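# Move wooden block from tote onto stand's top plate

## Task

Take the wooden block out of the tote and leave it resting on the stand's top plate. The stand's post is locked at its correct height and has to still be locked there at the end; dropping it quickly can count as failure even if a gripper is holding it. The tote has to finish on the work bench, entirely within its edges. Either or both robots may be used. At the end every gripper must have released and every robot must be out of the way. Nothing may count on a robot holding it in place. Any robot that topples or is left leaning makes the task fail.

## Robot and tools

Robots: r1 and r2, two identical Hello Robot Stretch 3 units. Each has a two-wheel differential base with a passive rear caster, 0.33 m long by 0.34 m wide, a lift carriage on a vertical mast, and a telescoping arm that reaches out to the robot's RIGHT side. There is no sideways drive, so to move the gripper forward or back you drive the base. An in-place turn pivots around the midpoint of the drive wheels, 0.05 m behind the front edge. With the arm pulled in and the wrist folded, the turning circle has radius 0.28 m; an unfolded, level wrist sticks out beyond it.

Frames: the base frame sits on the floor between the drive wheels, x forward, y left, z up. hand_pose is reported in it, located where the closed fingertips meet; with all wrist joints at zero its x axis points up, y back toward the mast, z toward the rear. The odometry frame is the base frame at scene start. Every robot reports in its own frames, so only images, lidar_m, wrist_depth_mm and head_depth_mm reveal where the two robots are relative to one another.

execute_actions: argument actions is a list holding one action or none (empty just returns state and images). The action is an object keyed by "r1" and/or "r2". Under each key: "base" with exactly one of translate_m (relative straight drive from the current base position, metres, -1 to 1, positive forward) or rotate_rad (relative turn in place, radians, -3.2 to 3.2, positive counter-clockwise/left); "joints", an object of absolute targets by joint name; and optionally "contact_limits" {"arm_m": effort %, 1 to 100}, which stops the arm move when its motor effort reaches that level (negative when retracting) and caps its holding force until the next action. Joint targets and ranges: lift_m 0 to 1.1 m (arm height); arm_m 0 to 0.52 m (extension); wrist_yaw_rad -1.345 to 4.42 (0 along the arm, positive swings toward the front, 3.0 folds over the base); wrist_pitch_rad -1.57 to 0.451 (0 level, negative tips fingers down); wrist_roll_rad -2.911 to 2.911 (0 fingers side by side); gripper_m -0.089 to 0.179 (larger is wider; the real fingertip gap is about 0.007 m less when nearly shut and 0.025 m less when fully open, zero below 0.007); head_pan_rad -3.953 to 1.73 (0 forward, positive left, -1.57 looks along the arm); head_tilt_rad -1.53 to 0.419 (negative down). All parts of an action start at once; each action is capped at 15 s. Anything omitted may keep pushing toward an earlier target without the status showing it. Unknown keys or out-of-range numbers reject the whole call. cameras picks which images come back (r1_/r2_ head_camera, nav_camera, wrist_camera, or "all"; omitted or null means all, [] none); the pictures line lists their order.

wait {seconds 0 to 10}: commands nothing, lets the scene run, returns state and images. zoom_image {camera, region [x0,y0,x1,y1] in pixels, at most 504x504}: magnifies part of that camera's latest full image. finished_scene {scene}: ends the given scene irreversibly and reports success; the goal must already hold and keep holding. Replying without any tool call ends everything. If a result reports a stop, the remaining calls in that same reply are skipped.

Result lines: base_status and joint_status tell how each motion in the last accepted action ended. done (for the base: wheels turned the commanded amount, slip included); off_target (stopped short and may still push); contact_stop, time_out, torque_fault (old target dropped; holds in place unless slack or off). Arm and lift contact_stop after pushing firmly and then go slack until commanded again; a slack lift may sink under load or be pushed up by closing fingers on a surface. Base, wrist and head never contact-stop. A wrist servo pushed hard for several seconds switches off for 10 s. on_its_own covers uncommanded joints; its "held at" is the held target, not the position. motor_effort is percent of max, positive toward higher values, peak in brackets; readings carry fixed and random error. Positive wheel effort pushes forward. lidar_m: 12 distances in 30-degree sectors counter-clockwise starting straight ahead (4th left, 7th behind, 10th right), plane 0.17 m high, range 0.15 to 12 m, '-' means nothing; misses clear objects and can be blocked by the robot's own mast and parts. wrist_depth_mm (45 to 1000) and head_depth_mm (280 to 4000, in the sideways image) are 7x7 median-depth grids from top left. base_odometry counts wheel turns; turned_by_wheels and turned_by_imu give turn since last result; base_tilt gives forward/right lean in degrees with a few degrees of fixed bias.

Speed: the base is fast only when stowed (lift_m under 0.30, arm_m under 0.03, wrist_yaw_rad over 2.54); otherwise 0.10 m/s and 0.63 rad/s. Fold or unfold the wrist only with lift_m between 0.32 and 0.95, wrist_pitch_rad -0.4 and roll near 0; once folded, lift_m may go down to 0.25. If wrist_yaw_rad is below -0.4, pitch down to -0.5 or lower.

Gripping: command gripper_m below the object's width; release by opening at least 0.02 beyond where contact was made. Neither reading nor done proves a grasp. Resend a different value to squeeze again.

Cautions: lower the stand's post only slowly, if at all. Avoid robot-robot contact; once bases touch, any further drive presses hard and can end the run. Two robots do not travel identically (up to 2.5 cm per metre), which matters when sharing a load. Arm pushes against rigid things with the gripper above about 0.45 m, repeated pushes after a contact stop, driving while gripping or hooking something fixed, or snagging furniture can tip a robot. If tilted, reverse the last move in small steps, free the gripper, and lower lift_m to about 0.2. Avoid drops, slams and hard shoves; a loose object may get nudged occasionally. Fewer seconds of robot motion is better.

Each tool is called after "Emit:" as name(argument=value, ...) on one line, values as JSON.

## Session

Emit:
execute_actions(actions=[])

Scene clock: 0.00 s.
r1.base_odometry: x=+0.000 y=+0.000 heading=+0.000 (m, m, rad; r1's odometry frame)
r1.turned_by_wheels: +0.000 (rad since the last result)
r1.turned_by_imu: +0.000 (rad since the last result)
r1.base_tilt: forward=+0.9 right=-0.5 (deg)
r1.lidar_m: 1.85 1.25 2.27 2.23 1.13 0.92 0.91 1.00 1.56 3.12 3.43 1.68
r1.head_depth_mm: 1942 2914 3805 3805 3869 3798 2469 / 1912 2802 3887 3813 3749 3771 2493 / 1920 2827 3966 3908 3899 3874 2501 / 1927 2862 3896 3975 3982 3967 2475 / 1919 2838 - 3987 - 3859 2504 / 1926 2802 - - 3971 1792 2449 / 1897 2812 - - - 1659 1255
r1.base_status: not commanded
r1.joint_positions: lift_m=+0.349 arm_m=+0.000 wrist_yaw_rad=+2.920 wrist_pitch_rad=-0.533 wrist_roll_rad=-0.004 gripper_m=+0.037 head_pan_rad=-0.001 head_tilt_rad=+0.013
r1.joint_status: not commanded
r1.motor_effort: left_wheel=+0 right_wheel=+0 lift_m=+18 arm_m=+0 wrist_yaw_rad=-1 wrist_pitch_rad=+5 wrist_roll_rad=+0 gripper_m=-1 head_pan_rad=+1 head_tilt_rad=+1 (%)
r1.hand_pose: x=+0.0245 y=+0.0585 z=+0.3369 quat_wxyz=(+0.261, +0.697, +0.110, +0.659) (m; r1's base frame)
r1.wrist_depth_mm: - - - - - - - / - - - - - - - / 923 - 925 929 908 916 931 / 735 - 731 739 731 744 748 / 613 593 628 607 618 611 626 / 522 529 - 530 547 525 524 / 458 - - 467 459 461 471
r2.base_odometry: x=+0.000 y=+0.000 heading=+0.000 (m, m, rad; r2's odometry frame)
r2.turned_by_wheels: +0.000 (rad since the last result)
r2.turned_by_imu: +0.000 (rad since the last result)
r2.base_tilt: forward=+0.7 right=-0.3 (deg)
r2.lidar_m: 4.02 1.31 1.49 3.44 1.61 0.86 0.72 0.72 0.81 1.32 3.48 3.92
r2.head_depth_mm: 2067 2653 - - - 3507 2409 / 2090 2932 - - - 3474 2373 / 2097 3239 - - - 3503 2350 / 2091 3247 - - - 3379 2313 / 2117 3289 - - - 3377 2295 / 2124 3359 3898 3959 - 3280 2275 / 2162 3458 3812 3934 3888 3287 2229
r2.base_status: not commanded
r2.joint_positions: lift_m=+0.598 arm_m=+0.001 wrist_yaw_rad=+3.025 wrist_pitch_rad=-0.504 wrist_roll_rad=+0.016 gripper_m=+0.037 head_pan_rad=-0.002 head_tilt_rad=-0.005
r2.joint_status: not commanded
r2.motor_effort: left_wheel=+0 right_wheel=-1 lift_m=+21 arm_m=+0 wrist_yaw_rad=+0 wrist_pitch_rad=+4 wrist_roll_rad=+0 gripper_m=+0 head_pan_rad=+0 head_tilt_rad=+2 (%)
r2.hand_pose: x=+0.0036 y=+0.0655 z=+0.5922 quat_wxyz=(+0.217, +0.699, +0.134, +0.668) (m; r2's base frame)
r2.wrist_depth_mm: - - - - - - - / - - - - - - - / - - - - - - - / - - - - - - - / - 990 - 972 999 957 944 / 848 869 - 847 - 804 825 / 763 763 734 737 746 726 712
pictures: r1_head_camera (sideways: a quarter turn clockwise sets it upright), r1_nav_camera (sideways: a quarter turn counterclockwise sets it upright), r1_wrist_camera, r2_head_camera (sideways: a quarter turn clockwise sets it upright), r2_nav_camera (sideways: a quarter turn counterclockwise sets it upright), r2_wrist_camera
Images, in order (width x height): r1_head_camera 896x504, r1_nav_camera 672x504, r1_wrist_camera 644x364, r2_head_camera 896x504, r2_nav_camera 672x504, r2_wrist_camera 644x364.

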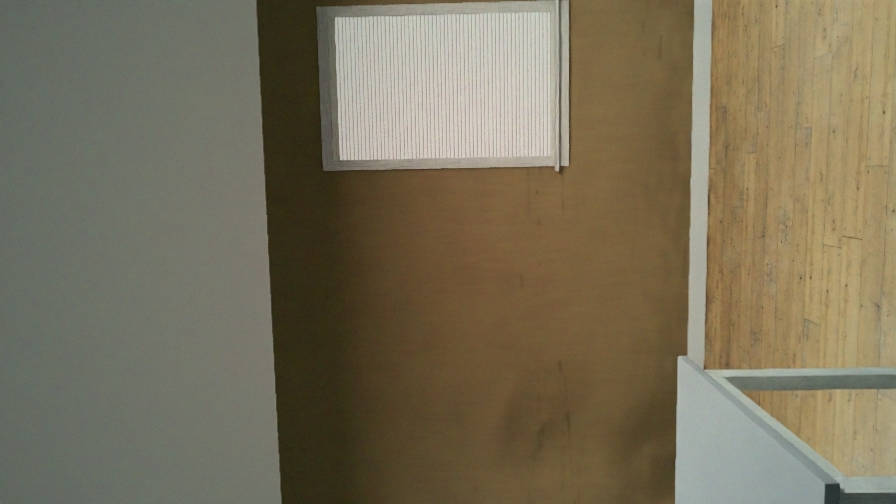

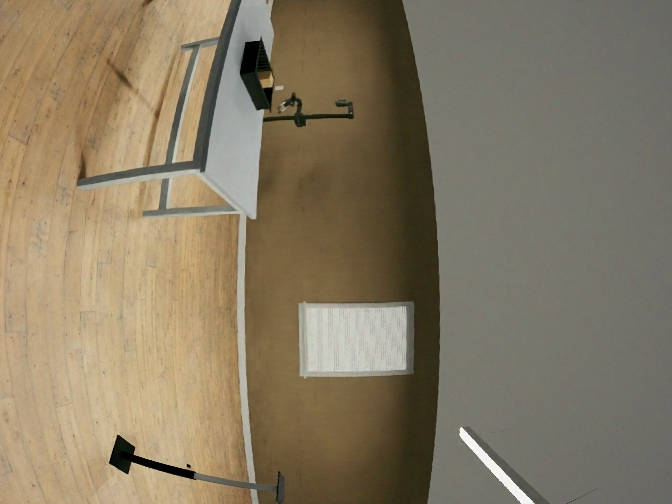

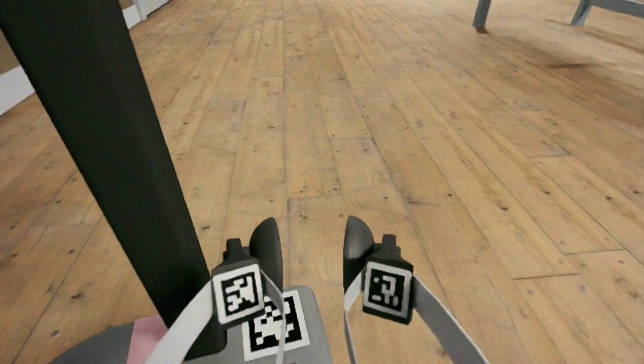

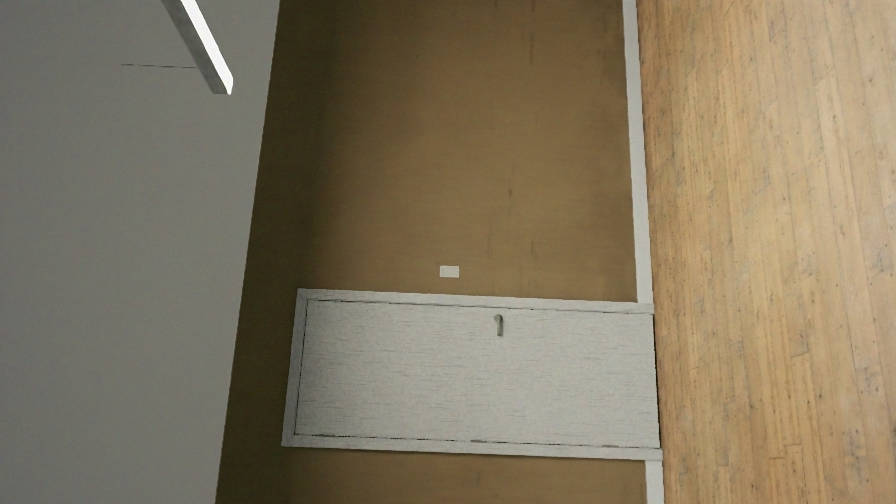

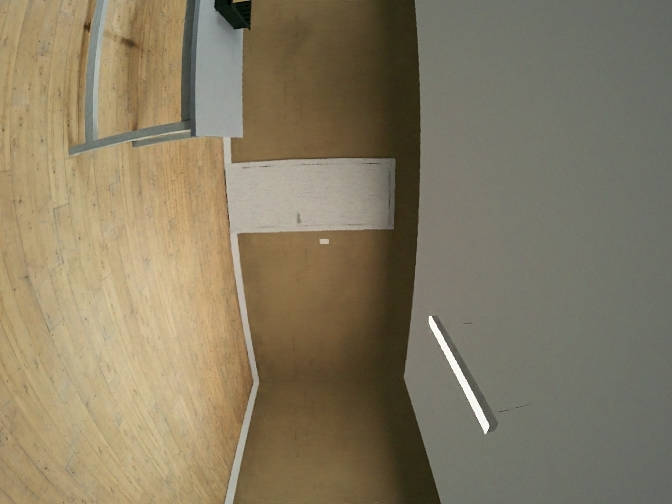

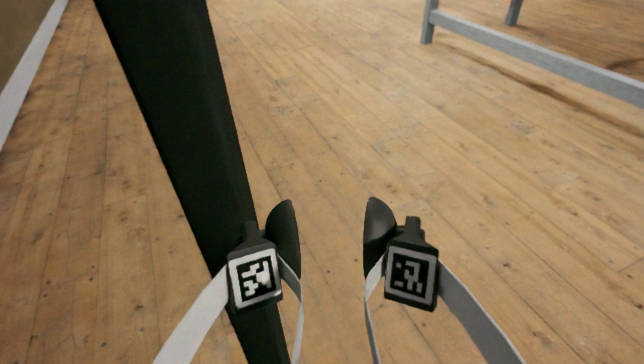

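Emit:
execute_actions(actions=[{"r1":{"joints":{"head_pan_rad":0.7,"head_tilt_rad":-0.3}},"r2":{"joints":{"head_pan_rad":0.9,"head_tilt_rad":-0.3}}}], cameras=["r1_head_camera","r2_head_camera"])

Scene clock: 7.83 s.
r1.base_odometry: x=+0.000 y=+0.000 heading=+0.000 (m, m, rad; r1's odometry frame)
r1.turned_by_wheels: +0.000 (rad since the last result)
r1.turned_by_imu: -0.001 (rad since the last result)
r1.base_tilt: forward=+0.8 right=-0.4 (deg)
r1.lidar_m: 1.85 1.25 2.27 2.23 1.12 0.92 0.91 1.00 1.56 3.12 3.45 1.68
r1.head_depth_mm: 3782 - - 1998 1365 1855 1478 / - - - 1987 2251 2106 1631 / - - - 1812 2584 2098 1606 / - - - 1877 2792 2083 1617 / - - - 2206 2923 2111 1626 / - - - 3818 2792 2078 1626 / - - - - 2941 2096 1622
r1.base_status: not commanded
r1.joint_positions: lift_m=+0.349 arm_m=+0.000 wrist_yaw_rad=+2.920 wrist_pitch_rad=-0.533 wrist_roll_rad=-0.004 gripper_m=+0.037 head_pan_rad=+0.693 head_tilt_rad=-0.296
r1.joint_status: all done
r1.motor_effort: left_wheel=-1(1) right_wheel=+0(0) lift_m=+18(18) arm_m=+0(0) wrist_yaw_rad=+0(0) wrist_pitch_rad=+5(5) wrist_roll_rad=+0(0) gripper_m=-2(1) head_pan_rad=+3(25) head_tilt_rad=-3(28) (%)
r1.hand_pose: x=+0.0245 y=+0.0585 z=+0.3369 quat_wxyz=(+0.261, +0.697, +0.110, +0.659) (m; r1's base frame)
r1.wrist_depth_mm: - - - - - - - / - - - - - - - / 905 - 910 915 913 931 919 / 727 - 726 735 727 751 745 / 606 593 639 616 617 625 612 / 523 525 - 524 540 534 531 / 461 - - 464 455 464 463
r2.base_odometry: x=+0.000 y=+0.000 heading=+0.000 (m, m, rad; r2's odometry frame)
r2.turned_by_wheels: +0.000 (rad since the last result)
r2.turned_by_imu: +0.000 (rad since the last result)
r2.base_tilt: forward=+0.8 right=-0.2 (deg)
r2.lidar_m: 4.01 1.32 1.48 3.44 1.60 0.86 0.72 0.72 0.81 1.32 3.49 3.92
r2.head_depth_mm: 3628 3755 - 1869 2434 2033 1528 / 3869 - - 1838 2493 2024 1583 / - - - 1676 2630 2012 1573 / - - - 1787 2731 1851 1579 / - - - 2072 2695 1932 1568 / - - - 2281 2653 1969 1560 / - - - 3555 2432 1958 1548
r2.base_status: not commanded
r2.joint_positions: lift_m=+0.598 arm_m=+0.001 wrist_yaw_rad=+3.025 wrist_pitch_rad=-0.504 wrist_roll_rad=+0.016 gripper_m=+0.037 head_pan_rad=+0.893 head_tilt_rad=-0.296
r2.joint_status: all done
r2.motor_effort: left_wheel=+1(1) right_wheel=-1(1) lift_m=+20(21) arm_m=-1(0) wrist_yaw_rad=+0(0) wrist_pitch_rad=+4(5) wrist_roll_rad=+0(0) gripper_m=+0(0) head_pan_rad=+4(53) head_tilt_rad=-2(18) (%)
r2.hand_pose: x=+0.0036 y=+0.0655 z=+0.5922 quat_wxyz=(+0.217, +0.699, +0.134, +0.668) (m; r2's base frame)
r2.wrist_depth_mm: - - - - - - - / - - - - - - - / - - - - - - - / - - - - - - - / - 995 - 947 969 930 946 / 869 876 - 867 - 831 825 / 767 750 732 737 705 733 727
pictures: r1_head_camera (sideways: a quarter turn clockwise sets it upright), r2_head_camera (sideways: a quarter turn clockwise sets it upright)
Images, in order (width x height): r1_head_camera 896x504, r2_head_camera 896x504.

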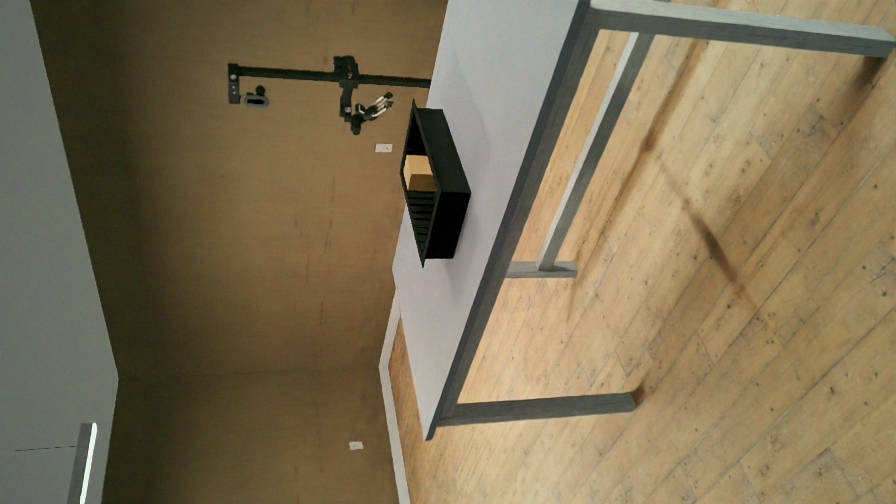

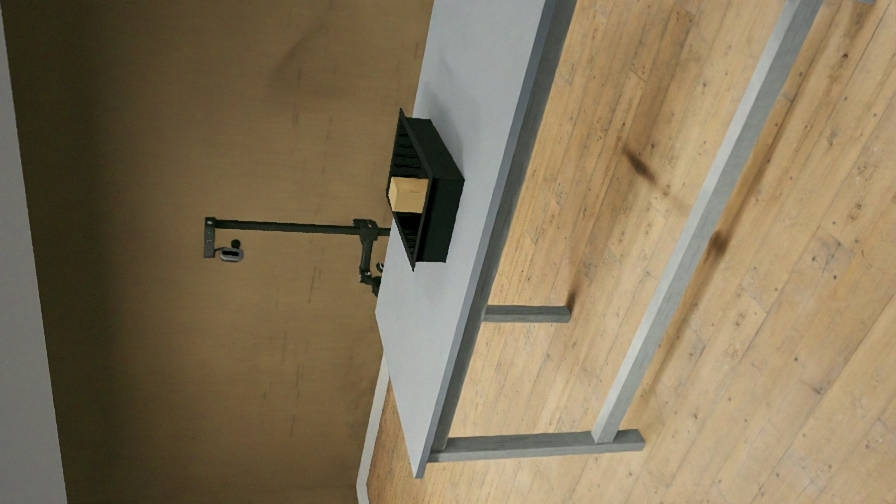

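Emit:
execute_actions(actions=[{"r1":{"joints":{"head_pan_rad":1.3,"head_tilt_rad":-0.3,"lift_m":0.25}}}], cameras=["r1_head_camera","r1_nav_camera"])

Scene clock: 27.60 s.
r1.base_odometry: x=+0.000 y=+0.000 heading=+0.000 (m, m, rad; r1's odometry frame)
r1.turned_by_wheels: +0.000 (rad since the last result)
r1.turned_by_imu: -0.001 (rad since the last result)
r1.base_tilt: forward=+0.7 right=-0.5 (deg)
r1.lidar_m: 1.85 1.25 2.26 2.23 1.13 0.92 0.91 1.00 1.56 3.12 3.43 1.68
r1.head_depth_mm: - - - - 2766 2085 1616 / - - - - 2936 2103 1623 / - - - - 2897 2098 1619 / - - - - 2859 2085 1616 / - - - - 2906 2082 1628 / - - - - 2908 2115 1622 / - - - - 2888 2112 1620
r1.base_status: not commanded
r1.joint_positions: lift_m=+0.250 arm_m=+0.000 wrist_yaw_rad=+2.920 wrist_pitch_rad=-0.533 wrist_roll_rad=-0.004 gripper_m=+0.037 head_pan_rad=+1.293 head_tilt_rad=-0.296
r1.joint_status: all done
r1.motor_effort: left_wheel=-1(0) right_wheel=+0(0) lift_m=+14(14) arm_m=+0(0) wrist_yaw_rad=-1(1) wrist_pitch_rad=+4(4) wrist_roll_rad=+0(0) gripper_m=-1(1) head_pan_rad=+3(22) head_tilt_rad=-3(3) (%)
r1.hand_pose: x=+0.0245 y=+0.0585 z=+0.2380 quat_wxyz=(+0.261, +0.697, +0.110, +0.659) (m; r1's base frame)
r1.wrist_depth_mm: - - - - - - - / - 957 958 - - - - / 706 - 727 724 720 740 745 / 578 - 576 589 578 586 586 / 483 - 511 498 490 487 495 / - - - - 427 420 421 / - - - - 362 363 369
r2.base_odometry: x=+0.000 y=+0.000 heading=+0.000 (m, m, rad; r2's odometry frame)
r2.turned_by_wheels: +0.000 (rad since the last result)
r2.turned_by_imu: +0.000 (rad since the last result)
r2.base_tilt: forward=+0.5 right=-0.3 (deg)
r2.lidar_m: 4.02 1.32 1.48 3.45 1.60 0.86 0.72 0.72 0.81 1.32 3.50 3.92
r2.head_depth_mm: 3590 3779 - 1863 2409 2016 1510 / 3930 - - 1832 2515 2016 1577 / - - - 1686 2640 1988 1578 / - - - 1767 2727 1853 1593 / - - - 2116 2694 1938 1562 / - - - 2343 2660 1971 1565 / - - - 3609 2401 1952 1551
r2.base_status: not commanded
r2.joint_positions: lift_m=+0.598 arm_m=+0.001 wrist_yaw_rad=+3.025 wrist_pitch_rad=-0.504 wrist_roll_rad=+0.016 gripper_m=+0.037 head_pan_rad=+0.893 head_tilt_rad=-0.296
r2.joint_status: not commanded
r2.motor_effort: left_wheel=+0(1) right_wheel=-1(0) lift_m=+21(21) arm_m=+0(0) wrist_yaw_rad=+1(1) wrist_pitch_rad=+4(5) wrist_roll_rad=+0(1) gripper_m=+0(0) head_pan_rad=+5(5) head_tilt_rad=-1(1) (%)
r2.hand_pose: x=+0.0036 y=+0.0655 z=+0.5922 quat_wxyz=(+0.217, +0.699, +0.134, +0.668) (m; r2's base frame)
r2.wrist_depth_mm: - - - - - - - / - - - - - - - / - - - - - - - / - - - - - - - / - - - 952 - 943 944 / 884 852 - 836 - 825 810 / 788 779 760 740 724 709 711
pictures: r1_head_camera (sideways: a quarter turn clockwise sets it upright), r1_nav_camera (sideways: a quarter turn counterclockwise sets it upright)
Images, in order (width x height): r1_head_camera 896x504, r1_nav_camera 672x504.

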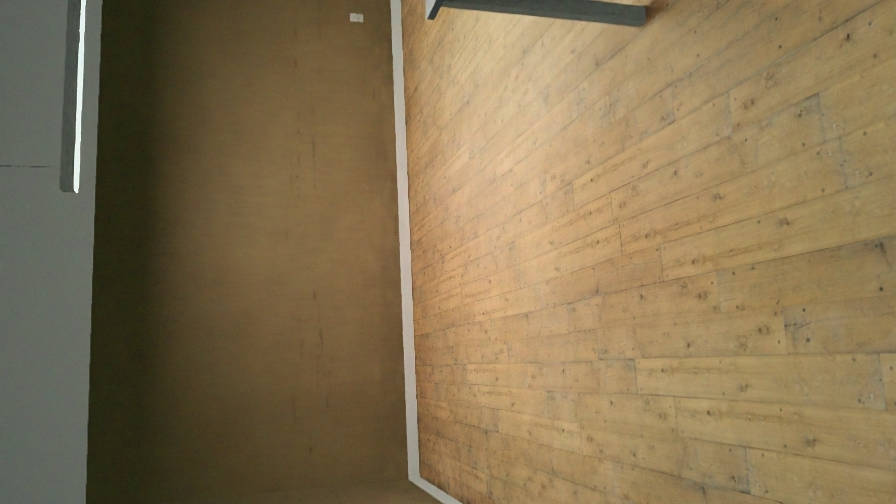

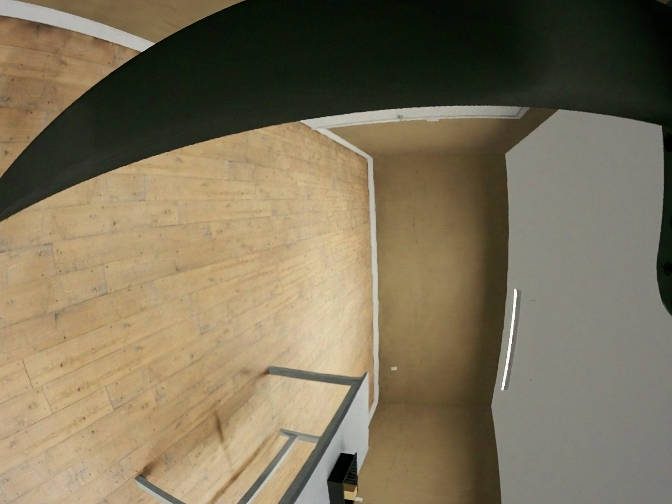

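Emit:
execute_actions(actions=[{"r1":{"base":{"rotate_rad":0.99}}}], cameras=[])

Emit:
execute_actions(actions=[{"r1":{"base":{"translate_m":1.0}}}], cameras=[])

Emit:
execute_actions(actions=[{"r1":{"base":{"translate_m":0.37}}}], cameras=[])

Emit:
execute_actions(actions=[{"r1":{"base":{"rotate_rad":0.58},"joints":{"head_pan_rad":-1.57,"head_tilt_rad":-0.6}}}], cameras=["r1_head_camera","r1_nav_camera"])

Scene clock: 40.73 s.
r1.base_odometry: x=+0.000 y=+0.000 heading=+0.990 (m, m, rad; r1's odometry frame)
r1.turned_by_wheels: +0.990 (rad since the last result)
r1.turned_by_imu: +0.998 (rad since the last result)
r1.base_tilt: forward=+0.9 right=-0.5 (deg)
r1.lidar_m: 2.27 2.54 1.18 0.93 0.92 0.98 1.44 3.13 3.36 1.68 1.85 1.25
r1.head_depth_mm: 1485 1583 1681 1816 1982 2011 1605 / 1310 1401 1486 1583 1687 1834 1618 / 1185 1244 1330 1404 1478 1585 1596 / 1090 1137 1196 1259 1328 1422 1489 / 992 1038 1093 1147 1206 1265 1334 / 921 960 998 1045 1090 1147 1212 / 861 894 926 957 1003 1046 1101
r1.base_status: done
r1.joint_positions: lift_m=+0.250 arm_m=+0.000 wrist_yaw_rad=+2.920 wrist_pitch_rad=-0.533 wrist_roll_rad=-0.004 gripper_m=+0.037 head_pan_rad=+1.293 head_tilt_rad=-0.297
r1.joint_status: not commanded
r1.motor_effort: left_wheel=-4(12) right_wheel=+3(9) lift_m=+14(14) arm_m=+1(0) wrist_yaw_rad=+0(1) wrist_pitch_rad=+4(5) wrist_roll_rad=+0(0) gripper_m=-1(1) head_pan_rad=+3(3) head_tilt_rad=-2(2) (%)
r1.hand_pose: x=+0.0245 y=+0.0585 z=+0.2380 quat_wxyz=(+0.261, +0.697, +0.110, +0.659) (m; r1's base frame)
r1.wrist_depth_mm: - 801 924 - - - - / - 837 922 - - - - / 693 - 727 731 731 738 744 / 580 - 577 586 580 583 589 / 481 - 501 501 485 487 493 / - - - - 425 414 418 / - - - - 360 366 367
r2.base_odometry: x=+0.000 y=+0.000 heading=+0.000 (m, m, rad; r2's odometry frame)
r2.turned_by_wheels: +0.000 (rad since the last result)
r2.turned_by_imu: -0.001 (rad since the last result)
r2.base_tilt: forward=+0.6 right=-0.2 (deg)
r2.lidar_m: 4.02 1.32 1.48 3.45 1.60 0.86 0.72 0.72 0.81 1.32 3.48 3.92
r2.head_depth_mm: 3699 3853 3961 1869 2442 2025 1525 / 3829 - - 1844 2496 2016 1593 / - - - 1688 2609 1989 1584 / - - - 1774 2759 1868 1578 / - - - 2111 2743 1939 1574 / - - - 2309 2669 1963 1577 / - - - 3564 2437 1951 1530
r2.base_status: not commanded
r2.joint_positions: lift_m=+0.598 arm_m=+0.001 wrist_yaw_rad=+3.025 wrist_pitch_rad=-0.504 wrist_roll_rad=+0.016 gripper_m=+0.037 head_pan_rad=+0.893 head_tilt_rad=-0.296
r2.joint_status: not commanded
r2.motor_effort: left_wheel=+1(1) right_wheel=-1(1) lift_m=+21(21) arm_m=+0(0) wrist_yaw_rad=+0(1) wrist_pitch_rad=+5(5) wrist_roll_rad=+0(0) gripper_m=+0(0) head_pan_rad=+5(6) head_tilt_rad=-1(1) (%)
r2.hand_pose: x=+0.0036 y=+0.0655 z=+0.5922 quat_wxyz=(+0.217, +0.699, +0.134, +0.668) (m; r2's base frame)
r2.wrist_depth_mm: - - - - - - - / - - - - - - - / - - - - - - - / - - - - - - - / 994 990 - 971 965 930 948 / 870 879 - 823 - 826 816 / 776 756 734 731 731 719 733
pictures: none
No camera images: the call's "cameras" was empty. Leave "cameras" out to get every camera's image.

Scene clock: 45.67 s.
r1.base_odometry: x=+0.549 y=+0.836 heading=+0.990 (m, m, rad; r1's odometry frame)
r1.turned_by_wheels: +0.000 (rad since the last result)
r1.turned_by_imu: +0.002 (rad since the last result)
r1.base_tilt: forward=+0.8 right=-0.7 (deg)
r1.lidar_m: 1.27 3.74 1.72 1.34 1.33 1.42 2.11 4.03 2.07 0.79 1.37 1.47
r1.head_depth_mm: 2148 2262 2445 2655 2780 2087 1632 / 1904 2019 2169 2280 2463 2065 1633 / 1722 1822 1913 2024 2145 2079 1616 / 1596 1673 1748 1854 1937 1990 1610 / 1455 1529 1611 1683 1743 1839 1624 / 1352 1424 1463 1538 1610 1693 1621 / 1264 1313 1361 1408 1484 1557 1579
r1.base_status: done
r1.joint_positions: lift_m=+0.250 arm_m=+0.000 wrist_yaw_rad=+2.920 wrist_pitch_rad=-0.533 wrist_roll_rad=-0.004 gripper_m=+0.037 head_pan_rad=+1.293 head_tilt_rad=-0.297
r1.joint_status: not commanded
r1.motor_effort: left_wheel=-4(10) right_wheel=+4(9) lift_m=+14(14) arm_m=+0(1) wrist_yaw_rad=+0(0) wrist_pitch_rad=+4(5) wrist_roll_rad=+0(0) gripper_m=-1(0) head_pan_rad=+3(1) head_tilt_rad=-2(3) (%)
r1.hand_pose: x=+0.0245 y=+0.0585 z=+0.2380 quat_wxyz=(+0.261, +0.697, +0.110, +0.659) (m; r1's base frame)
r1.wrist_depth_mm: - - - - - - - / - 972 955 - - - - / 703 - 730 733 728 740 737 / 583 - 572 584 588 586 586 / 485 - 512 500 491 487 495 / - - - - 433 419 417 / - - - - 359 367 366
r2.base_odometry: x=+0.000 y=+0.000 heading=+0.000 (m, m, rad; r2's odometry frame)
r2.turned_by_wheels: +0.000 (rad since the last result)
r2.turned_by_imu: -0.001 (rad since the last result)
r2.base_tilt: forward=+0.6 right=-0.3 (deg)
r2.lidar_m: 4.02 1.32 1.48 3.44 1.60 0.86 0.72 0.72 0.81 1.32 3.48 3.91
r2.head_depth_mm: 3748 3858 - 1875 2409 2043 1524 / 3905 - - 1849 2503 2026 1600 / - - - 1678 2634 2002 1577 / - - - 1787 2717 1873 1562 / - - - 2095 2671 1934 1578 / - - - 2308 2678 1962 1564 / - - - 3602 2441 1969 1554
r2.base_status: not commanded
r2.joint_positions: lift_m=+0.598 arm_m=+0.001 wrist_yaw_rad=+3.025 wrist_pitch_rad=-0.504 wrist_roll_rad=+0.016 gripper_m=+0.037 head_pan_rad=+0.893 head_tilt_rad=-0.296
r2.joint_status: not commanded
r2.motor_effort: left_wheel=+1(1) right_wheel=-1(1) lift_m=+21(21) arm_m=+0(0) wrist_yaw_rad=+1(0) wrist_pitch_rad=+4(5) wrist_roll_rad=+0(0) gripper_m=+1(1) head_pan_rad=+4(5) head_tilt_rad=-1(1) (%)
r2.hand_pose: x=+0.0036 y=+0.0655 z=+0.5922 quat_wxyz=(+0.217, +0.699, +0.134, +0.668) (m; r2's base frame)
r2.wrist_depth_mm: - - - - - - - / - - - - - - - / - - - - - - - / - - - - - - - / 988 - - 977 984 961 929 / 891 853 - 843 - 808 830 / 767 751 749 734 745 721 715
pictures: none
No camera images: the call's "cameras" was empty. Leave "cameras" out to get every camera's image.

Scene clock: 48.63 s.
r1.base_odometry: x=+0.752 y=+1.145 heading=+0.990 (m, m, rad; r1's odometry frame)
r1.turned_by_wheels: +0.000 (rad since the last result)
r1.turned_by_imu: +0.001 (rad since the last result)
r1.base_tilt: forward=+0.7 right=-0.6 (deg)
r1.lidar_m: 0.91 4.16 1.88 1.50 1.48 1.58 2.35 4.37 0.88 1.23 1.21 0.93
r1.head_depth_mm: 2404 2610 2709 3019 2962 2079 1624 / 2142 2267 2425 2598 2658 2074 1618 / 1922 2027 2136 2255 2430 2077 1609 / 1762 1851 1943 2066 2166 2071 1620 / 1605 1682 1768 1863 1918 2023 1622 / 1507 1577 1638 1730 1791 1866 1616 / 1406 1463 1521 1571 1641 1727 1610
r1.base_status: done
r1.joint_positions: lift_m=+0.250 arm_m=+0.000 wrist_yaw_rad=+2.920 wrist_pitch_rad=-0.533 wrist_roll_rad=-0.004 gripper_m=+0.037 head_pan_rad=+1.293 head_tilt_rad=-0.297
r1.joint_status: not commanded
r1.motor_effort: left_wheel=-4(10) right_wheel=+3(9) lift_m=+14(14) arm_m=+0(1) wrist_yaw_rad=+0(1) wrist_pitch_rad=+5(5) wrist_roll_rad=+1(0) gripper_m=-1(1) head_pan_rad=+3(1) head_tilt_rad=-3(2) (%)
r1.hand_pose: x=+0.0245 y=+0.0585 z=+0.2380 quat_wxyz=(+0.261, +0.697, +0.110, +0.659) (m; r1's base frame)
r1.wrist_depth_mm: - - - - - - - / - 977 972 - - - - / 708 - 717 744 743 744 731 / 584 - 587 586 593 600 593 / 484 - 509 507 488 487 491 / - - - - 430 421 423 / - - - - 362 365 365
r2.base_odometry: x=+0.000 y=+0.000 heading=+0.000 (m, m, rad; r2's odometry frame)
r2.turned_by_wheels: +0.000 (rad since the last result)
r2.turned_by_imu: +0.000 (rad since the last result)
r2.base_tilt: forward=+0.7 right=-0.1 (deg)
r2.lidar_m: 4.00 1.31 1.47 3.44 1.60 0.86 0.72 0.72 0.81 1.32 3.48 3.92
r2.head_depth_mm: 3681 3833 3858 1858 2402 2016 1511 / 3912 - - 1833 2509 2003 1590 / - - - 1679 2629 2002 1586 / - - - 1770 2738 1845 1573 / - - - 2103 2753 1897 1553 / - - - 2293 2673 1976 1560 / - - - 3517 2399 1967 1547
r2.base_status: not commanded
r2.joint_positions: lift_m=+0.598 arm_m=+0.001 wrist_yaw_rad=+3.025 wrist_pitch_rad=-0.504 wrist_roll_rad=+0.016 gripper_m=+0.037 head_pan_rad=+0.893 head_tilt_rad=-0.296
r2.joint_status: not commanded
r2.motor_effort: left_wheel=+0(1) right_wheel=-1(0) lift_m=+21(21) arm_m=+0(0) wrist_yaw_rad=+0(0) wrist_pitch_rad=+5(5) wrist_roll_rad=+0(0) gripper_m=-1(0) head_pan_rad=+4(4) head_tilt_rad=-1(1) (%)
r2.hand_pose: x=+0.0036 y=+0.0655 z=+0.5922 quat_wxyz=(+0.217, +0.699, +0.134, +0.668) (m; r2's base frame)
r2.wrist_depth_mm: - - - - - - - / - - - - - - - / - - - - - - - / - - - - - - - / 997 984 - 952 996 951 932 / 895 855 - 836 - 817 807 / 764 769 734 728 740 731 700
pictures: none
No camera images: the call's "cameras" was empty. Leave "cameras" out to get every camera's image.

Scene clock: 50.57 s.
r1.base_odometry: x=+0.752 y=+1.145 heading=+1.569 (m, m, rad; r1's odometry frame)
r1.turned_by_wheels: +0.580 (rad since the last result)
r1.turned_by_imu: +0.584 (rad since the last result)
r1.base_tilt: forward=+0.7 right=-0.5 (deg)
r1.lidar_m: 3.66 1.79 1.48 1.47 1.62 2.52 2.31 0.88 1.23 1.22 0.91 4.45
r1.head_depth_mm: 2799 3110 3328 990 767 1448 1293 / 2857 3125 3359 878 766 1491 1294 / 2929 3164 1173 873 761 1486 1283 / 2907 3259 1232 873 762 1528 1290 / 2924 3255 3404 982 763 1524 1286 / 2944 3157 1365 977 785 1504 1286 / 3014 3337 1361 975 779 1522 1286
r1.base_status: done
r1.joint_positions: lift_m=+0.250 arm_m=+0.000 wrist_yaw_rad=+2.920 wrist_pitch_rad=-0.533 wrist_roll_rad=-0.004 gripper_m=+0.037 head_pan_rad=-1.563 head_tilt_rad=-0.593
r1.joint_status: all done
r1.motor_effort: left_wheel=-4(12) right_wheel=+3(10) lift_m=+14(14) arm_m=+1(0) wrist_yaw_rad=-1(0) wrist_pitch_rad=+5(5) wrist_roll_rad=+1(1) gripper_m=-1(1) head_pan_rad=-2(27) head_tilt_rad=-4(28) (%)
r1.hand_pose: x=+0.0245 y=+0.0585 z=+0.2380 quat_wxyz=(+0.261, +0.697, +0.110, +0.659) (m; r1's base frame)
r1.wrist_depth_mm: - - - - - - - / - 970 953 - - - - / 706 - 726 732 719 721 742 / 574 - 577 590 588 588 592 / 485 - 510 499 487 487 493 / - - - - 433 420 420 / - - - - 360 367 365
r2.base_odometry: x=+0.000 y=+0.000 heading=+0.000 (m, m, rad; r2's odometry frame)
r2.turned_by_wheels: +0.000 (rad since the last result)
r2.turned_by_imu: +0.000 (rad since the last result)
r2.base_tilt: forward=+0.6 right=-0.3 (deg)
r2.lidar_m: 4.01 1.32 1.48 3.45 1.61 0.86 0.72 0.72 0.81 1.32 3.48 3.92
r2.head_depth_mm: 3651 3773 - 1874 2416 2032 1500 / 3849 - - 1828 2503 2030 1585 / - - - 1680 2595 2016 1575 / - - - 1768 2751 1865 1580 / - - - 2110 2733 1934 1565 / - - - 2291 2668 1969 1555 / - - - 3598 2429 1955 1564
r2.base_status: not commanded
r2.joint_positions: lift_m=+0.598 arm_m=+0.001 wrist_yaw_rad=+3.025 wrist_pitch_rad=-0.504 wrist_roll_rad=+0.016 gripper_m=+0.037 head_pan_rad=+0.893 head_tilt_rad=-0.296
r2.joint_status: not commanded
r2.motor_effort: left_wheel=+1(1) right_wheel=-1(1) lift_m=+21(21) arm_m=+0(0) wrist_yaw_rad=+0(1) wrist_pitch_rad=+4(5) wrist_roll_rad=+0(0) gripper_m=+0(1) head_pan_rad=+4(4) head_tilt_rad=-1(2) (%)
r2.hand_pose: x=+0.0036 y=+0.0655 z=+0.5922 quat_wxyz=(+0.217, +0.699, +0.134, +0.668) (m; r2's base frame)
r2.wrist_depth_mm: - - - - - - - / - - - - - - - / - - - - - - - / - - - - - - - / 986 986 - 987 988 936 954 / 848 836 - 830 - 834 808 / 770 777 736 738 739 725 704
pictures: r1_head_camera (sideways: a quarter turn clockwise sets it upright), r1_nav_camera (sideways: a quarter turn counterclockwise sets it upright)
Images, in order (width x height): r1_head_camera 896x504, r1_nav_camera 672x504.

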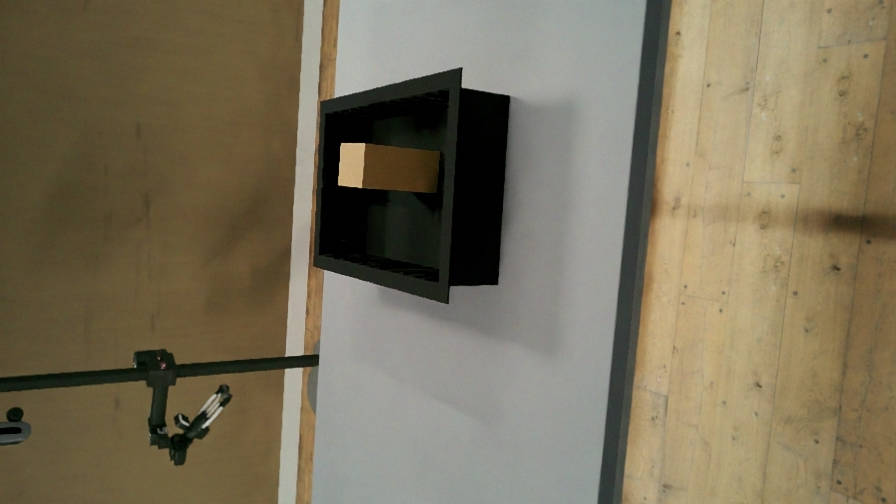

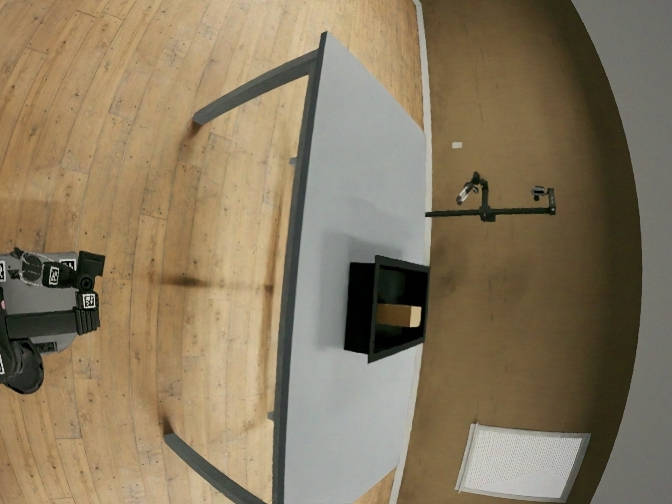

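Emit:
execute_actions(actions=[{"r1":{"base":{"translate_m":-0.11},"joints":{"lift_m":0.95,"wrist_pitch_rad":-0.4}}}], cameras=[])

Emit:
execute_actions(actions=[{"r1":{"joints":{"wrist_yaw_rad":0,"gripper_m":0.15}}}], cameras=[])

Emit:
execute_actions(actions=[{"r1":{"joints":{"lift_m":1.1,"wrist_pitch_rad":-1.4,"arm_m":0.35}}}], cameras=["r1_head_camera","r1_wrist_camera"])

Scene clock: 75.67 s.
r1.base_odometry: x=+0.752 y=+1.035 heading=+1.569 (m, m, rad; r1's odometry frame)
r1.turned_by_wheels: +0.000 (rad since the last result)
r1.turned_by_imu: -0.002 (rad since the last result)
r1.base_tilt: forward=+0.6 right=-0.6 (deg)
r1.lidar_m: 3.72 1.85 1.50 1.49 1.64 2.54 2.21 0.79 1.21 1.20 1.02 0.99
r1.head_depth_mm: 2822 3091 3233 989 821 - - / 2863 3088 3292 986 786 - - / 2856 3161 3336 907 766 - - / 2916 3188 1156 860 766 - - / 2960 3218 1291 873 761 - - / 2919 3208 2710 926 762 1565 - / 2979 3356 1375 976 780 1516 1275
r1.base_status: done
r1.joint_positions: lift_m=+0.950 arm_m=+0.000 wrist_yaw_rad=+2.920 wrist_pitch_rad=-0.420 wrist_roll_rad=-0.004 gripper_m=+0.037 head_pan_rad=-1.563 head_tilt_rad=-0.593
r1.joint_status: all done
r1.motor_effort: left_wheel=-4(13) right_wheel=+3(6) lift_m=+22(23) arm_m=+0(0) wrist_yaw_rad=+0(0) wrist_pitch_rad=+8(10) wrist_roll_rad=+0(0) gripper_m=+0(1) head_pan_rad=-1(2) head_tilt_rad=-5(5) (%)
r1.hand_pose: x=+0.0280 y=+0.0738 z=+0.9619 quat_wxyz=(+0.223, +0.702, +0.071, +0.673) (m; r1's base frame)
r1.wrist_depth_mm: - - - - - - - / - - - - - - - / - - - - - - - / - - - - - - - / - - - - - - - / - - - - - - - / - - - - - - -
r2.base_odometry: x=+0.000 y=+0.000 heading=+0.000 (m, m, rad; r2's odometry frame)
r2.turned_by_wheels: +0.000 (rad since the last result)
r2.turned_by_imu: -0.001 (rad since the last result)
r2.base_tilt: forward=+0.7 right=-0.2 (deg)
r2.lidar_m: 4.00 1.31 1.48 3.45 1.60 0.86 0.72 0.72 0.81 1.32 3.47 3.92
r2.head_depth_mm: 3607 3897 3982 1877 2392 2045 1516 / 3940 - - 1825 2516 2023 1581 / - - - 1678 2637 2009 1586 / - - - 1779 2715 1860 1582 / - - - 2094 2733 1927 1574 / - - - 2293 2684 1975 1564 / - - - 3562 2391 1954 1560
r2.base_status: not commanded
r2.joint_positions: lift_m=+0.598 arm_m=+0.001 wrist_yaw_rad=+3.025 wrist_pitch_rad=-0.504 wrist_roll_rad=+0.016 gripper_m=+0.037 head_pan_rad=+0.893 head_tilt_rad=-0.296
r2.joint_status: not commanded
r2.motor_effort: left_wheel=+1(1) right_wheel=+0(1) lift_m=+21(21) arm_m=+0(0) wrist_yaw_rad=+1(1) wrist_pitch_rad=+5(4) wrist_roll_rad=+0(1) gripper_m=+0(0) head_pan_rad=+4(4) head_tilt_rad=-1(1) (%)
r2.hand_pose: x=+0.0036 y=+0.0655 z=+0.5922 quat_wxyz=(+0.217, +0.699, +0.134, +0.668) (m; r2's base frame)
r2.wrist_depth_mm: - - - - - - - / - - - - - - - / - - - - - - - / - - - - - - - / - - - 963 953 961 958 / 900 849 - 845 - 795 823 / 745 762 738 753 712 745 719
pictures: none
No camera images: the call's "cameras" was empty. Leave "cameras" out to get every camera's image.

Scene clock: 78.13 s.
r1.base_odometry: x=+0.752 y=+1.035 heading=+1.569 (m, m, rad; r1's odometry frame)
r1.turned_by_wheels: +0.000 (rad since the last result)
r1.turned_by_imu: +0.000 (rad since the last result)
r1.base_tilt: forward=+0.8 right=-0.5 (deg)
r1.lidar_m: 3.71 1.85 1.50 1.49 1.63 2.54 2.20 0.79 1.21 1.20 1.02 0.99
r1.head_depth_mm: 2800 3058 3296 989 820 - - / 2842 3176 3325 990 807 - - / 2889 3152 3331 910 821 - - / 2903 3170 1162 860 816 - - / 2979 3211 1297 873 777 1500 1289 / 2903 3211 2715 935 775 1517 1288 / 3002 3271 1374 974 785 1531 1282
r1.base_status: not commanded
r1.joint_positions: lift_m=+0.950 arm_m=+0.000 wrist_yaw_rad=+0.002 wrist_pitch_rad=-0.420 wrist_roll_rad=-0.004 gripper_m=+0.150 head_pan_rad=-1.563 head_tilt_rad=-0.593
r1.joint_status: all done
r1.motor_effort: left_wheel=-4(4) right_wheel=+3(3) lift_m=+22(22) arm_m=+0(1) wrist_yaw_rad=-4(4) wrist_pitch_rad=+8(8) wrist_roll_rad=+1(0) gripper_m=-1(83) head_pan_rad=-3(1) head_tilt_rad=-4(5) (%)
r1.hand_pose: x=-0.0210 y=-0.3690 z=+0.9619 quat_wxyz=(+0.693, +0.149, -0.690, -0.147) (m; r1's base frame)
r1.wrist_depth_mm: - - - - - - - / - - - - - - - / 802 804 690 678 806 792 811 / 585 593 562 539 589 600 595 / 469 489 469 475 470 484 475 / - 422 419 405 392 - 392 / - - - - - - -
r2.base_odometry: x=+0.000 y=+0.000 heading=+0.000 (m, m, rad; r2's odometry frame)
r2.turned_by_wheels: +0.000 (rad since the last result)
r2.turned_by_imu: +0.000 (rad since the last result)
r2.base_tilt: forward=+0.6 right=-0.5 (deg)
r2.lidar_m: 3.99 1.32 1.48 3.44 1.60 0.86 0.72 0.72 0.81 1.32 3.49 3.94
r2.head_depth_mm: 3768 3782 3934 1858 2404 2055 1513 / 3877 3972 - 1834 2524 2032 1586 / - - - 1686 2634 1999 1582 / - - - 1779 2719 1858 1563 / - - - 2093 2684 1952 1551 / - - - 2322 2663 1953 1560 / - - - 3567 2399 1959 1551
r2.base_status: not commanded
r2.joint_positions: lift_m=+0.598 arm_m=+0.001 wrist_yaw_rad=+3.025 wrist_pitch_rad=-0.504 wrist_roll_rad=+0.016 gripper_m=+0.037 head_pan_rad=+0.893 head_tilt_rad=-0.296
r2.joint_status: not commanded
r2.motor_effort: left_wheel=+1(1) right_wheel=-1(1) lift_m=+21(21) arm_m=+1(0) wrist_yaw_rad=+0(1) wrist_pitch_rad=+5(5) wrist_roll_rad=+1(0) gripper_m=-1(0) head_pan_rad=+6(5) head_tilt_rad=-1(1) (%)
r2.hand_pose: x=+0.0036 y=+0.0655 z=+0.5922 quat_wxyz=(+0.217, +0.699, +0.134, +0.668) (m; r2's base frame)
r2.wrist_depth_mm: - - - - - - - / - - - - - - - / - - - - - - - / - - - - - - - / - - - 957 974 957 934 / 880 863 - 852 - 808 802 / 740 767 739 748 737 726 728
pictures: none
No camera images: the call's "cameras" was empty. Leave "cameras" out to get every camera's image.

Scene clock: 81.93 s.
r1.base_odometry: x=+0.752 y=+1.035 heading=+1.569 (m, m, rad; r1's odometry frame)
r1.turned_by_wheels: +0.000 (rad since the last result)
r1.turned_by_imu: -0.001 (rad since the last result)
r1.base_tilt: forward=+0.7 right=-0.5 (deg)
r1.lidar_m: 3.70 1.85 1.51 1.49 1.63 2.55 2.21 0.79 1.21 1.20 1.02 0.99
r1.head_depth_mm: 2876 3088 3225 982 763 1445 1288 / 2828 3142 3263 984 765 1443 1295 / - 3192 1244 912 763 1479 1282 / - - 951 866 762 1488 1285 / 2944 3250 1241 870 764 1481 1282 / 2927 3244 2690 934 761 1508 1293 / 3035 3243 1364 975 782 1511 1273
r1.base_status: not commanded
r1.joint_positions: lift_m=+1.100 arm_m=+0.350 wrist_yaw_rad=+0.000 wrist_pitch_rad=-1.396 wrist_roll_rad=-0.004 gripper_m=+0.150 head_pan_rad=-1.563 head_tilt_rad=-0.593
r1.joint_status: all done
r1.motor_effort: left_wheel=-4(4) right_wheel=+3(3) lift_m=+22(22) arm_m=+7(8) wrist_yaw_rad=+0(3) wrist_pitch_rad=-1(8) wrist_roll_rad=+1(0) gripper_m=+0(0) head_pan_rad=-2(1) head_tilt_rad=-4(4) (%)
r1.hand_pose: x=-0.0216 y=-0.5153 z=+0.9819 quat_wxyz=(+0.543, +0.455, -0.540, -0.454) (m; r1's base frame)
r1.wrist_depth_mm: 372 376 359 339 388 393 399 / 368 374 378 379 387 388 397 / 366 370 375 378 385 388 393 / 367 369 369 377 383 385 390 / - - - - 383 383 387 / - - - - - - - / - - - - - - -
r2.base_odometry: x=+0.000 y=+0.000 heading=+0.000 (m, m, rad; r2's odometry frame)
r2.turned_by_wheels: +0.000 (rad since the last result)
r2.turned_by_imu: +0.000 (rad since the last result)
r2.base_tilt: forward=+0.7 right=-0.2 (deg)
r2.lidar_m: 4.02 1.32 1.48 3.45 1.60 0.86 0.72 0.72 0.80 1.32 3.49 3.92
r2.head_depth_mm: 3644 3796 - 1879 2410 2063 1528 / 3913 3956 - 1833 2511 2019 1595 / - - - 1676 2631 2032 1579 / - - - 1772 2701 1845 1569 / - - - 2103 2674 1921 1571 / - - - 2307 2639 1975 1565 / - - - 3598 2415 1956 1551
r2.base_status: not commanded
r2.joint_positions: lift_m=+0.598 arm_m=+0.001 wrist_yaw_rad=+3.025 wrist_pitch_rad=-0.504 wrist_roll_rad=+0.016 gripper_m=+0.037 head_pan_rad=+0.893 head_tilt_rad=-0.296
r2.joint_status: not commanded
r2.motor_effort: left_wheel=+1(0) right_wheel=-1(1) lift_m=+21(21) arm_m=+0(0) wrist_yaw_rad=+1(1) wrist_pitch_rad=+5(5) wrist_roll_rad=+1(0) gripper_m=+1(1) head_pan_rad=+4(5) head_tilt_rad=-1(1) (%)
r2.hand_pose: x=+0.0036 y=+0.0655 z=+0.5922 quat_wxyz=(+0.217, +0.699, +0.134, +0.668) (m; r2's base frame)
r2.wrist_depth_mm: - - - - - - - / - - - - - - - / - - - - - - - / - - - - - - - / 990 989 - 960 986 919 940 / 879 862 - 837 - 836 828 / 781 736 736 722 735 711 717
pictures: r1_head_camera (sideways: a quarter turn clockwise sets it upright), r1_wrist_camera
Images, in order (width x height): r1_head_camera 896x504, r1_wrist_camera 644x364.

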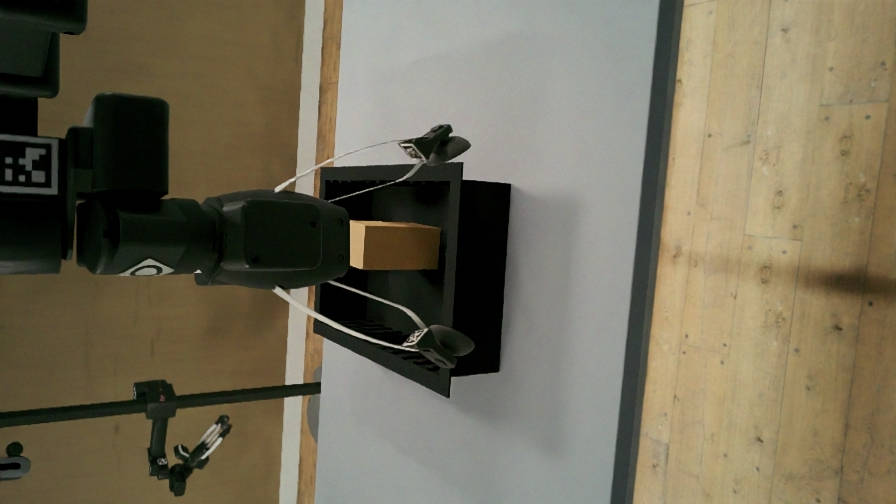

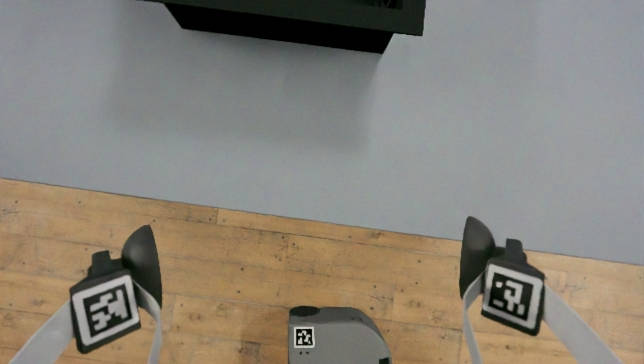

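Emit:
execute_actions(actions=[{"r1":{"joints":{"wrist_pitch_rad":-1.0,"arm_m":0.52}}}], cameras=["r1_head_camera","r1_wrist_camera"])

Scene clock: 91.57 s.
r1.base_odometry: x=+0.752 y=+1.035 heading=+1.569 (m, m, rad; r1's odometry frame)
r1.turned_by_wheels: +0.000 (rad since the last result)
r1.turned_by_imu: -0.001 (rad since the last result)
r1.base_tilt: forward=+0.7 right=-0.5 (deg)
r1.lidar_m: 3.71 1.85 1.51 1.49 1.63 2.55 2.21 0.79 1.21 1.20 1.02 0.99
r1.head_depth_mm: 2876 3067 3303 990 761 1450 1288 / 2897 3103 3260 983 766 1453 1298 / - 3160 1239 914 762 1491 1284 / - - 1161 865 764 1485 1287 / 2955 3196 1179 874 761 1485 1289 / 2966 3250 2671 930 758 1525 1281 / 3016 3298 1364 977 782 1520 1282
r1.base_status: not commanded
r1.joint_positions: lift_m=+1.100 arm_m=+0.519 wrist_yaw_rad=+0.000 wrist_pitch_rad=-1.012 wrist_roll_rad=-0.004 gripper_m=+0.150 head_pan_rad=-1.563 head_tilt_rad=-0.593
r1.joint_status: all done
r1.motor_effort: left_wheel=-4(4) right_wheel=+3(3) lift_m=+22(22) arm_m=+6(4) wrist_yaw_rad=+0(0) wrist_pitch_rad=+5(6) wrist_roll_rad=+0(0) gripper_m=-1(2) head_pan_rad=-2(1) head_tilt_rad=-5(5) (%)
r1.hand_pose: x=-0.0216 y=-0.7798 z=+1.0084 quat_wxyz=(+0.620, +0.344, -0.617, -0.343) (m; r1's base frame)
r1.wrist_depth_mm: 545 547 548 450 568 - - / 504 499 490 495 489 523 534 / 462 468 453 338 467 487 493 / 432 441 420 363 437 450 450 / 401 399 404 408 405 419 427 / 378 305 379 380 382 - 393 / 351 282 337 361 341 366 370
r2.base_odometry: x=+0.000 y=+0.000 heading=+0.000 (m, m, rad; r2's odometry frame)
r2.turned_by_wheels: +0.000 (rad since the last result)
r2.turned_by_imu: -0.001 (rad since the last result)
r2.base_tilt: forward=+0.7 right=-0.2 (deg)
r2.lidar_m: 4.01 1.32 1.48 3.44 1.60 0.86 0.72 0.72 0.81 1.32 3.48 3.93
r2.head_depth_mm: 3703 3778 3986 1860 2414 2046 1522 / 3947 - - 1825 2528 2009 1590 / - - - 1670 2617 2010 1570 / - - - 1772 2711 1862 1581 / - - - 2082 2681 1914 1580 / - - - 2321 2694 1972 1550 / - - - 3508 2403 1943 1554
r2.base_status: not commanded
r2.joint_positions: lift_m=+0.598 arm_m=+0.001 wrist_yaw_rad=+3.025 wrist_pitch_rad=-0.504 wrist_roll_rad=+0.016 gripper_m=+0.037 head_pan_rad=+0.893 head_tilt_rad=-0.296
r2.joint_status: not commanded
r2.motor_effort: left_wheel=+1(1) right_wheel=+0(1) lift_m=+21(21) arm_m=+0(0) wrist_yaw_rad=+1(1) wrist_pitch_rad=+5(5) wrist_roll_rad=+0(0) gripper_m=-1(0) head_pan_rad=+6(5) head_tilt_rad=-2(1) (%)
r2.hand_pose: x=+0.0036 y=+0.0655 z=+0.5922 quat_wxyz=(+0.217, +0.699, +0.134, +0.668) (m; r2's base frame)
r2.wrist_depth_mm: - - - - - - - / - - - - - - - / - - - - - - - / - - - - - - - / - 978 - 963 974 940 922 / 873 848 - 848 - 834 816 / 757 760 714 731 742 723 729
pictures: r1_head_camera (sideways: a quarter turn clockwise sets it upright), r1_wrist_camera
Images, in order (width x height): r1_head_camera 896x504, r1_wrist_camera 644x364.

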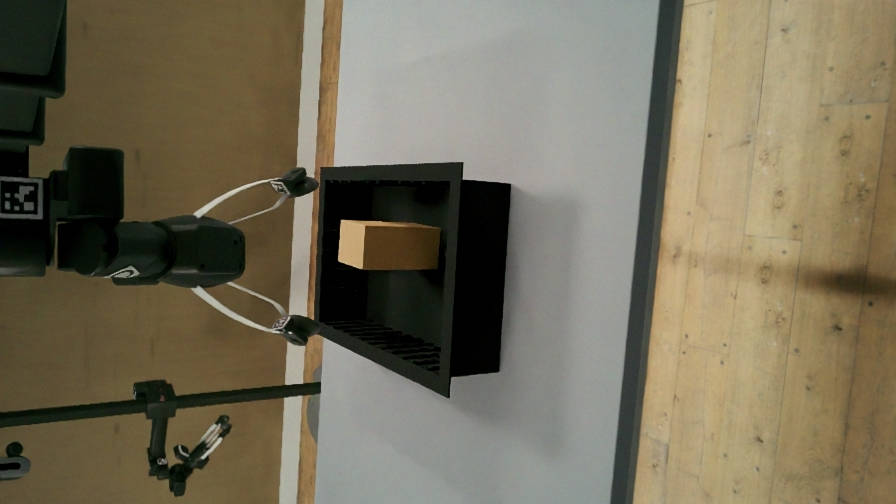

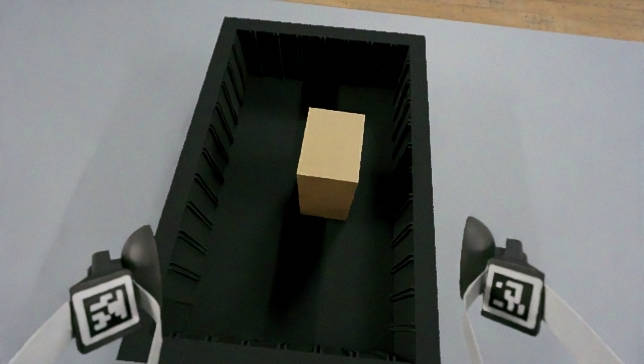

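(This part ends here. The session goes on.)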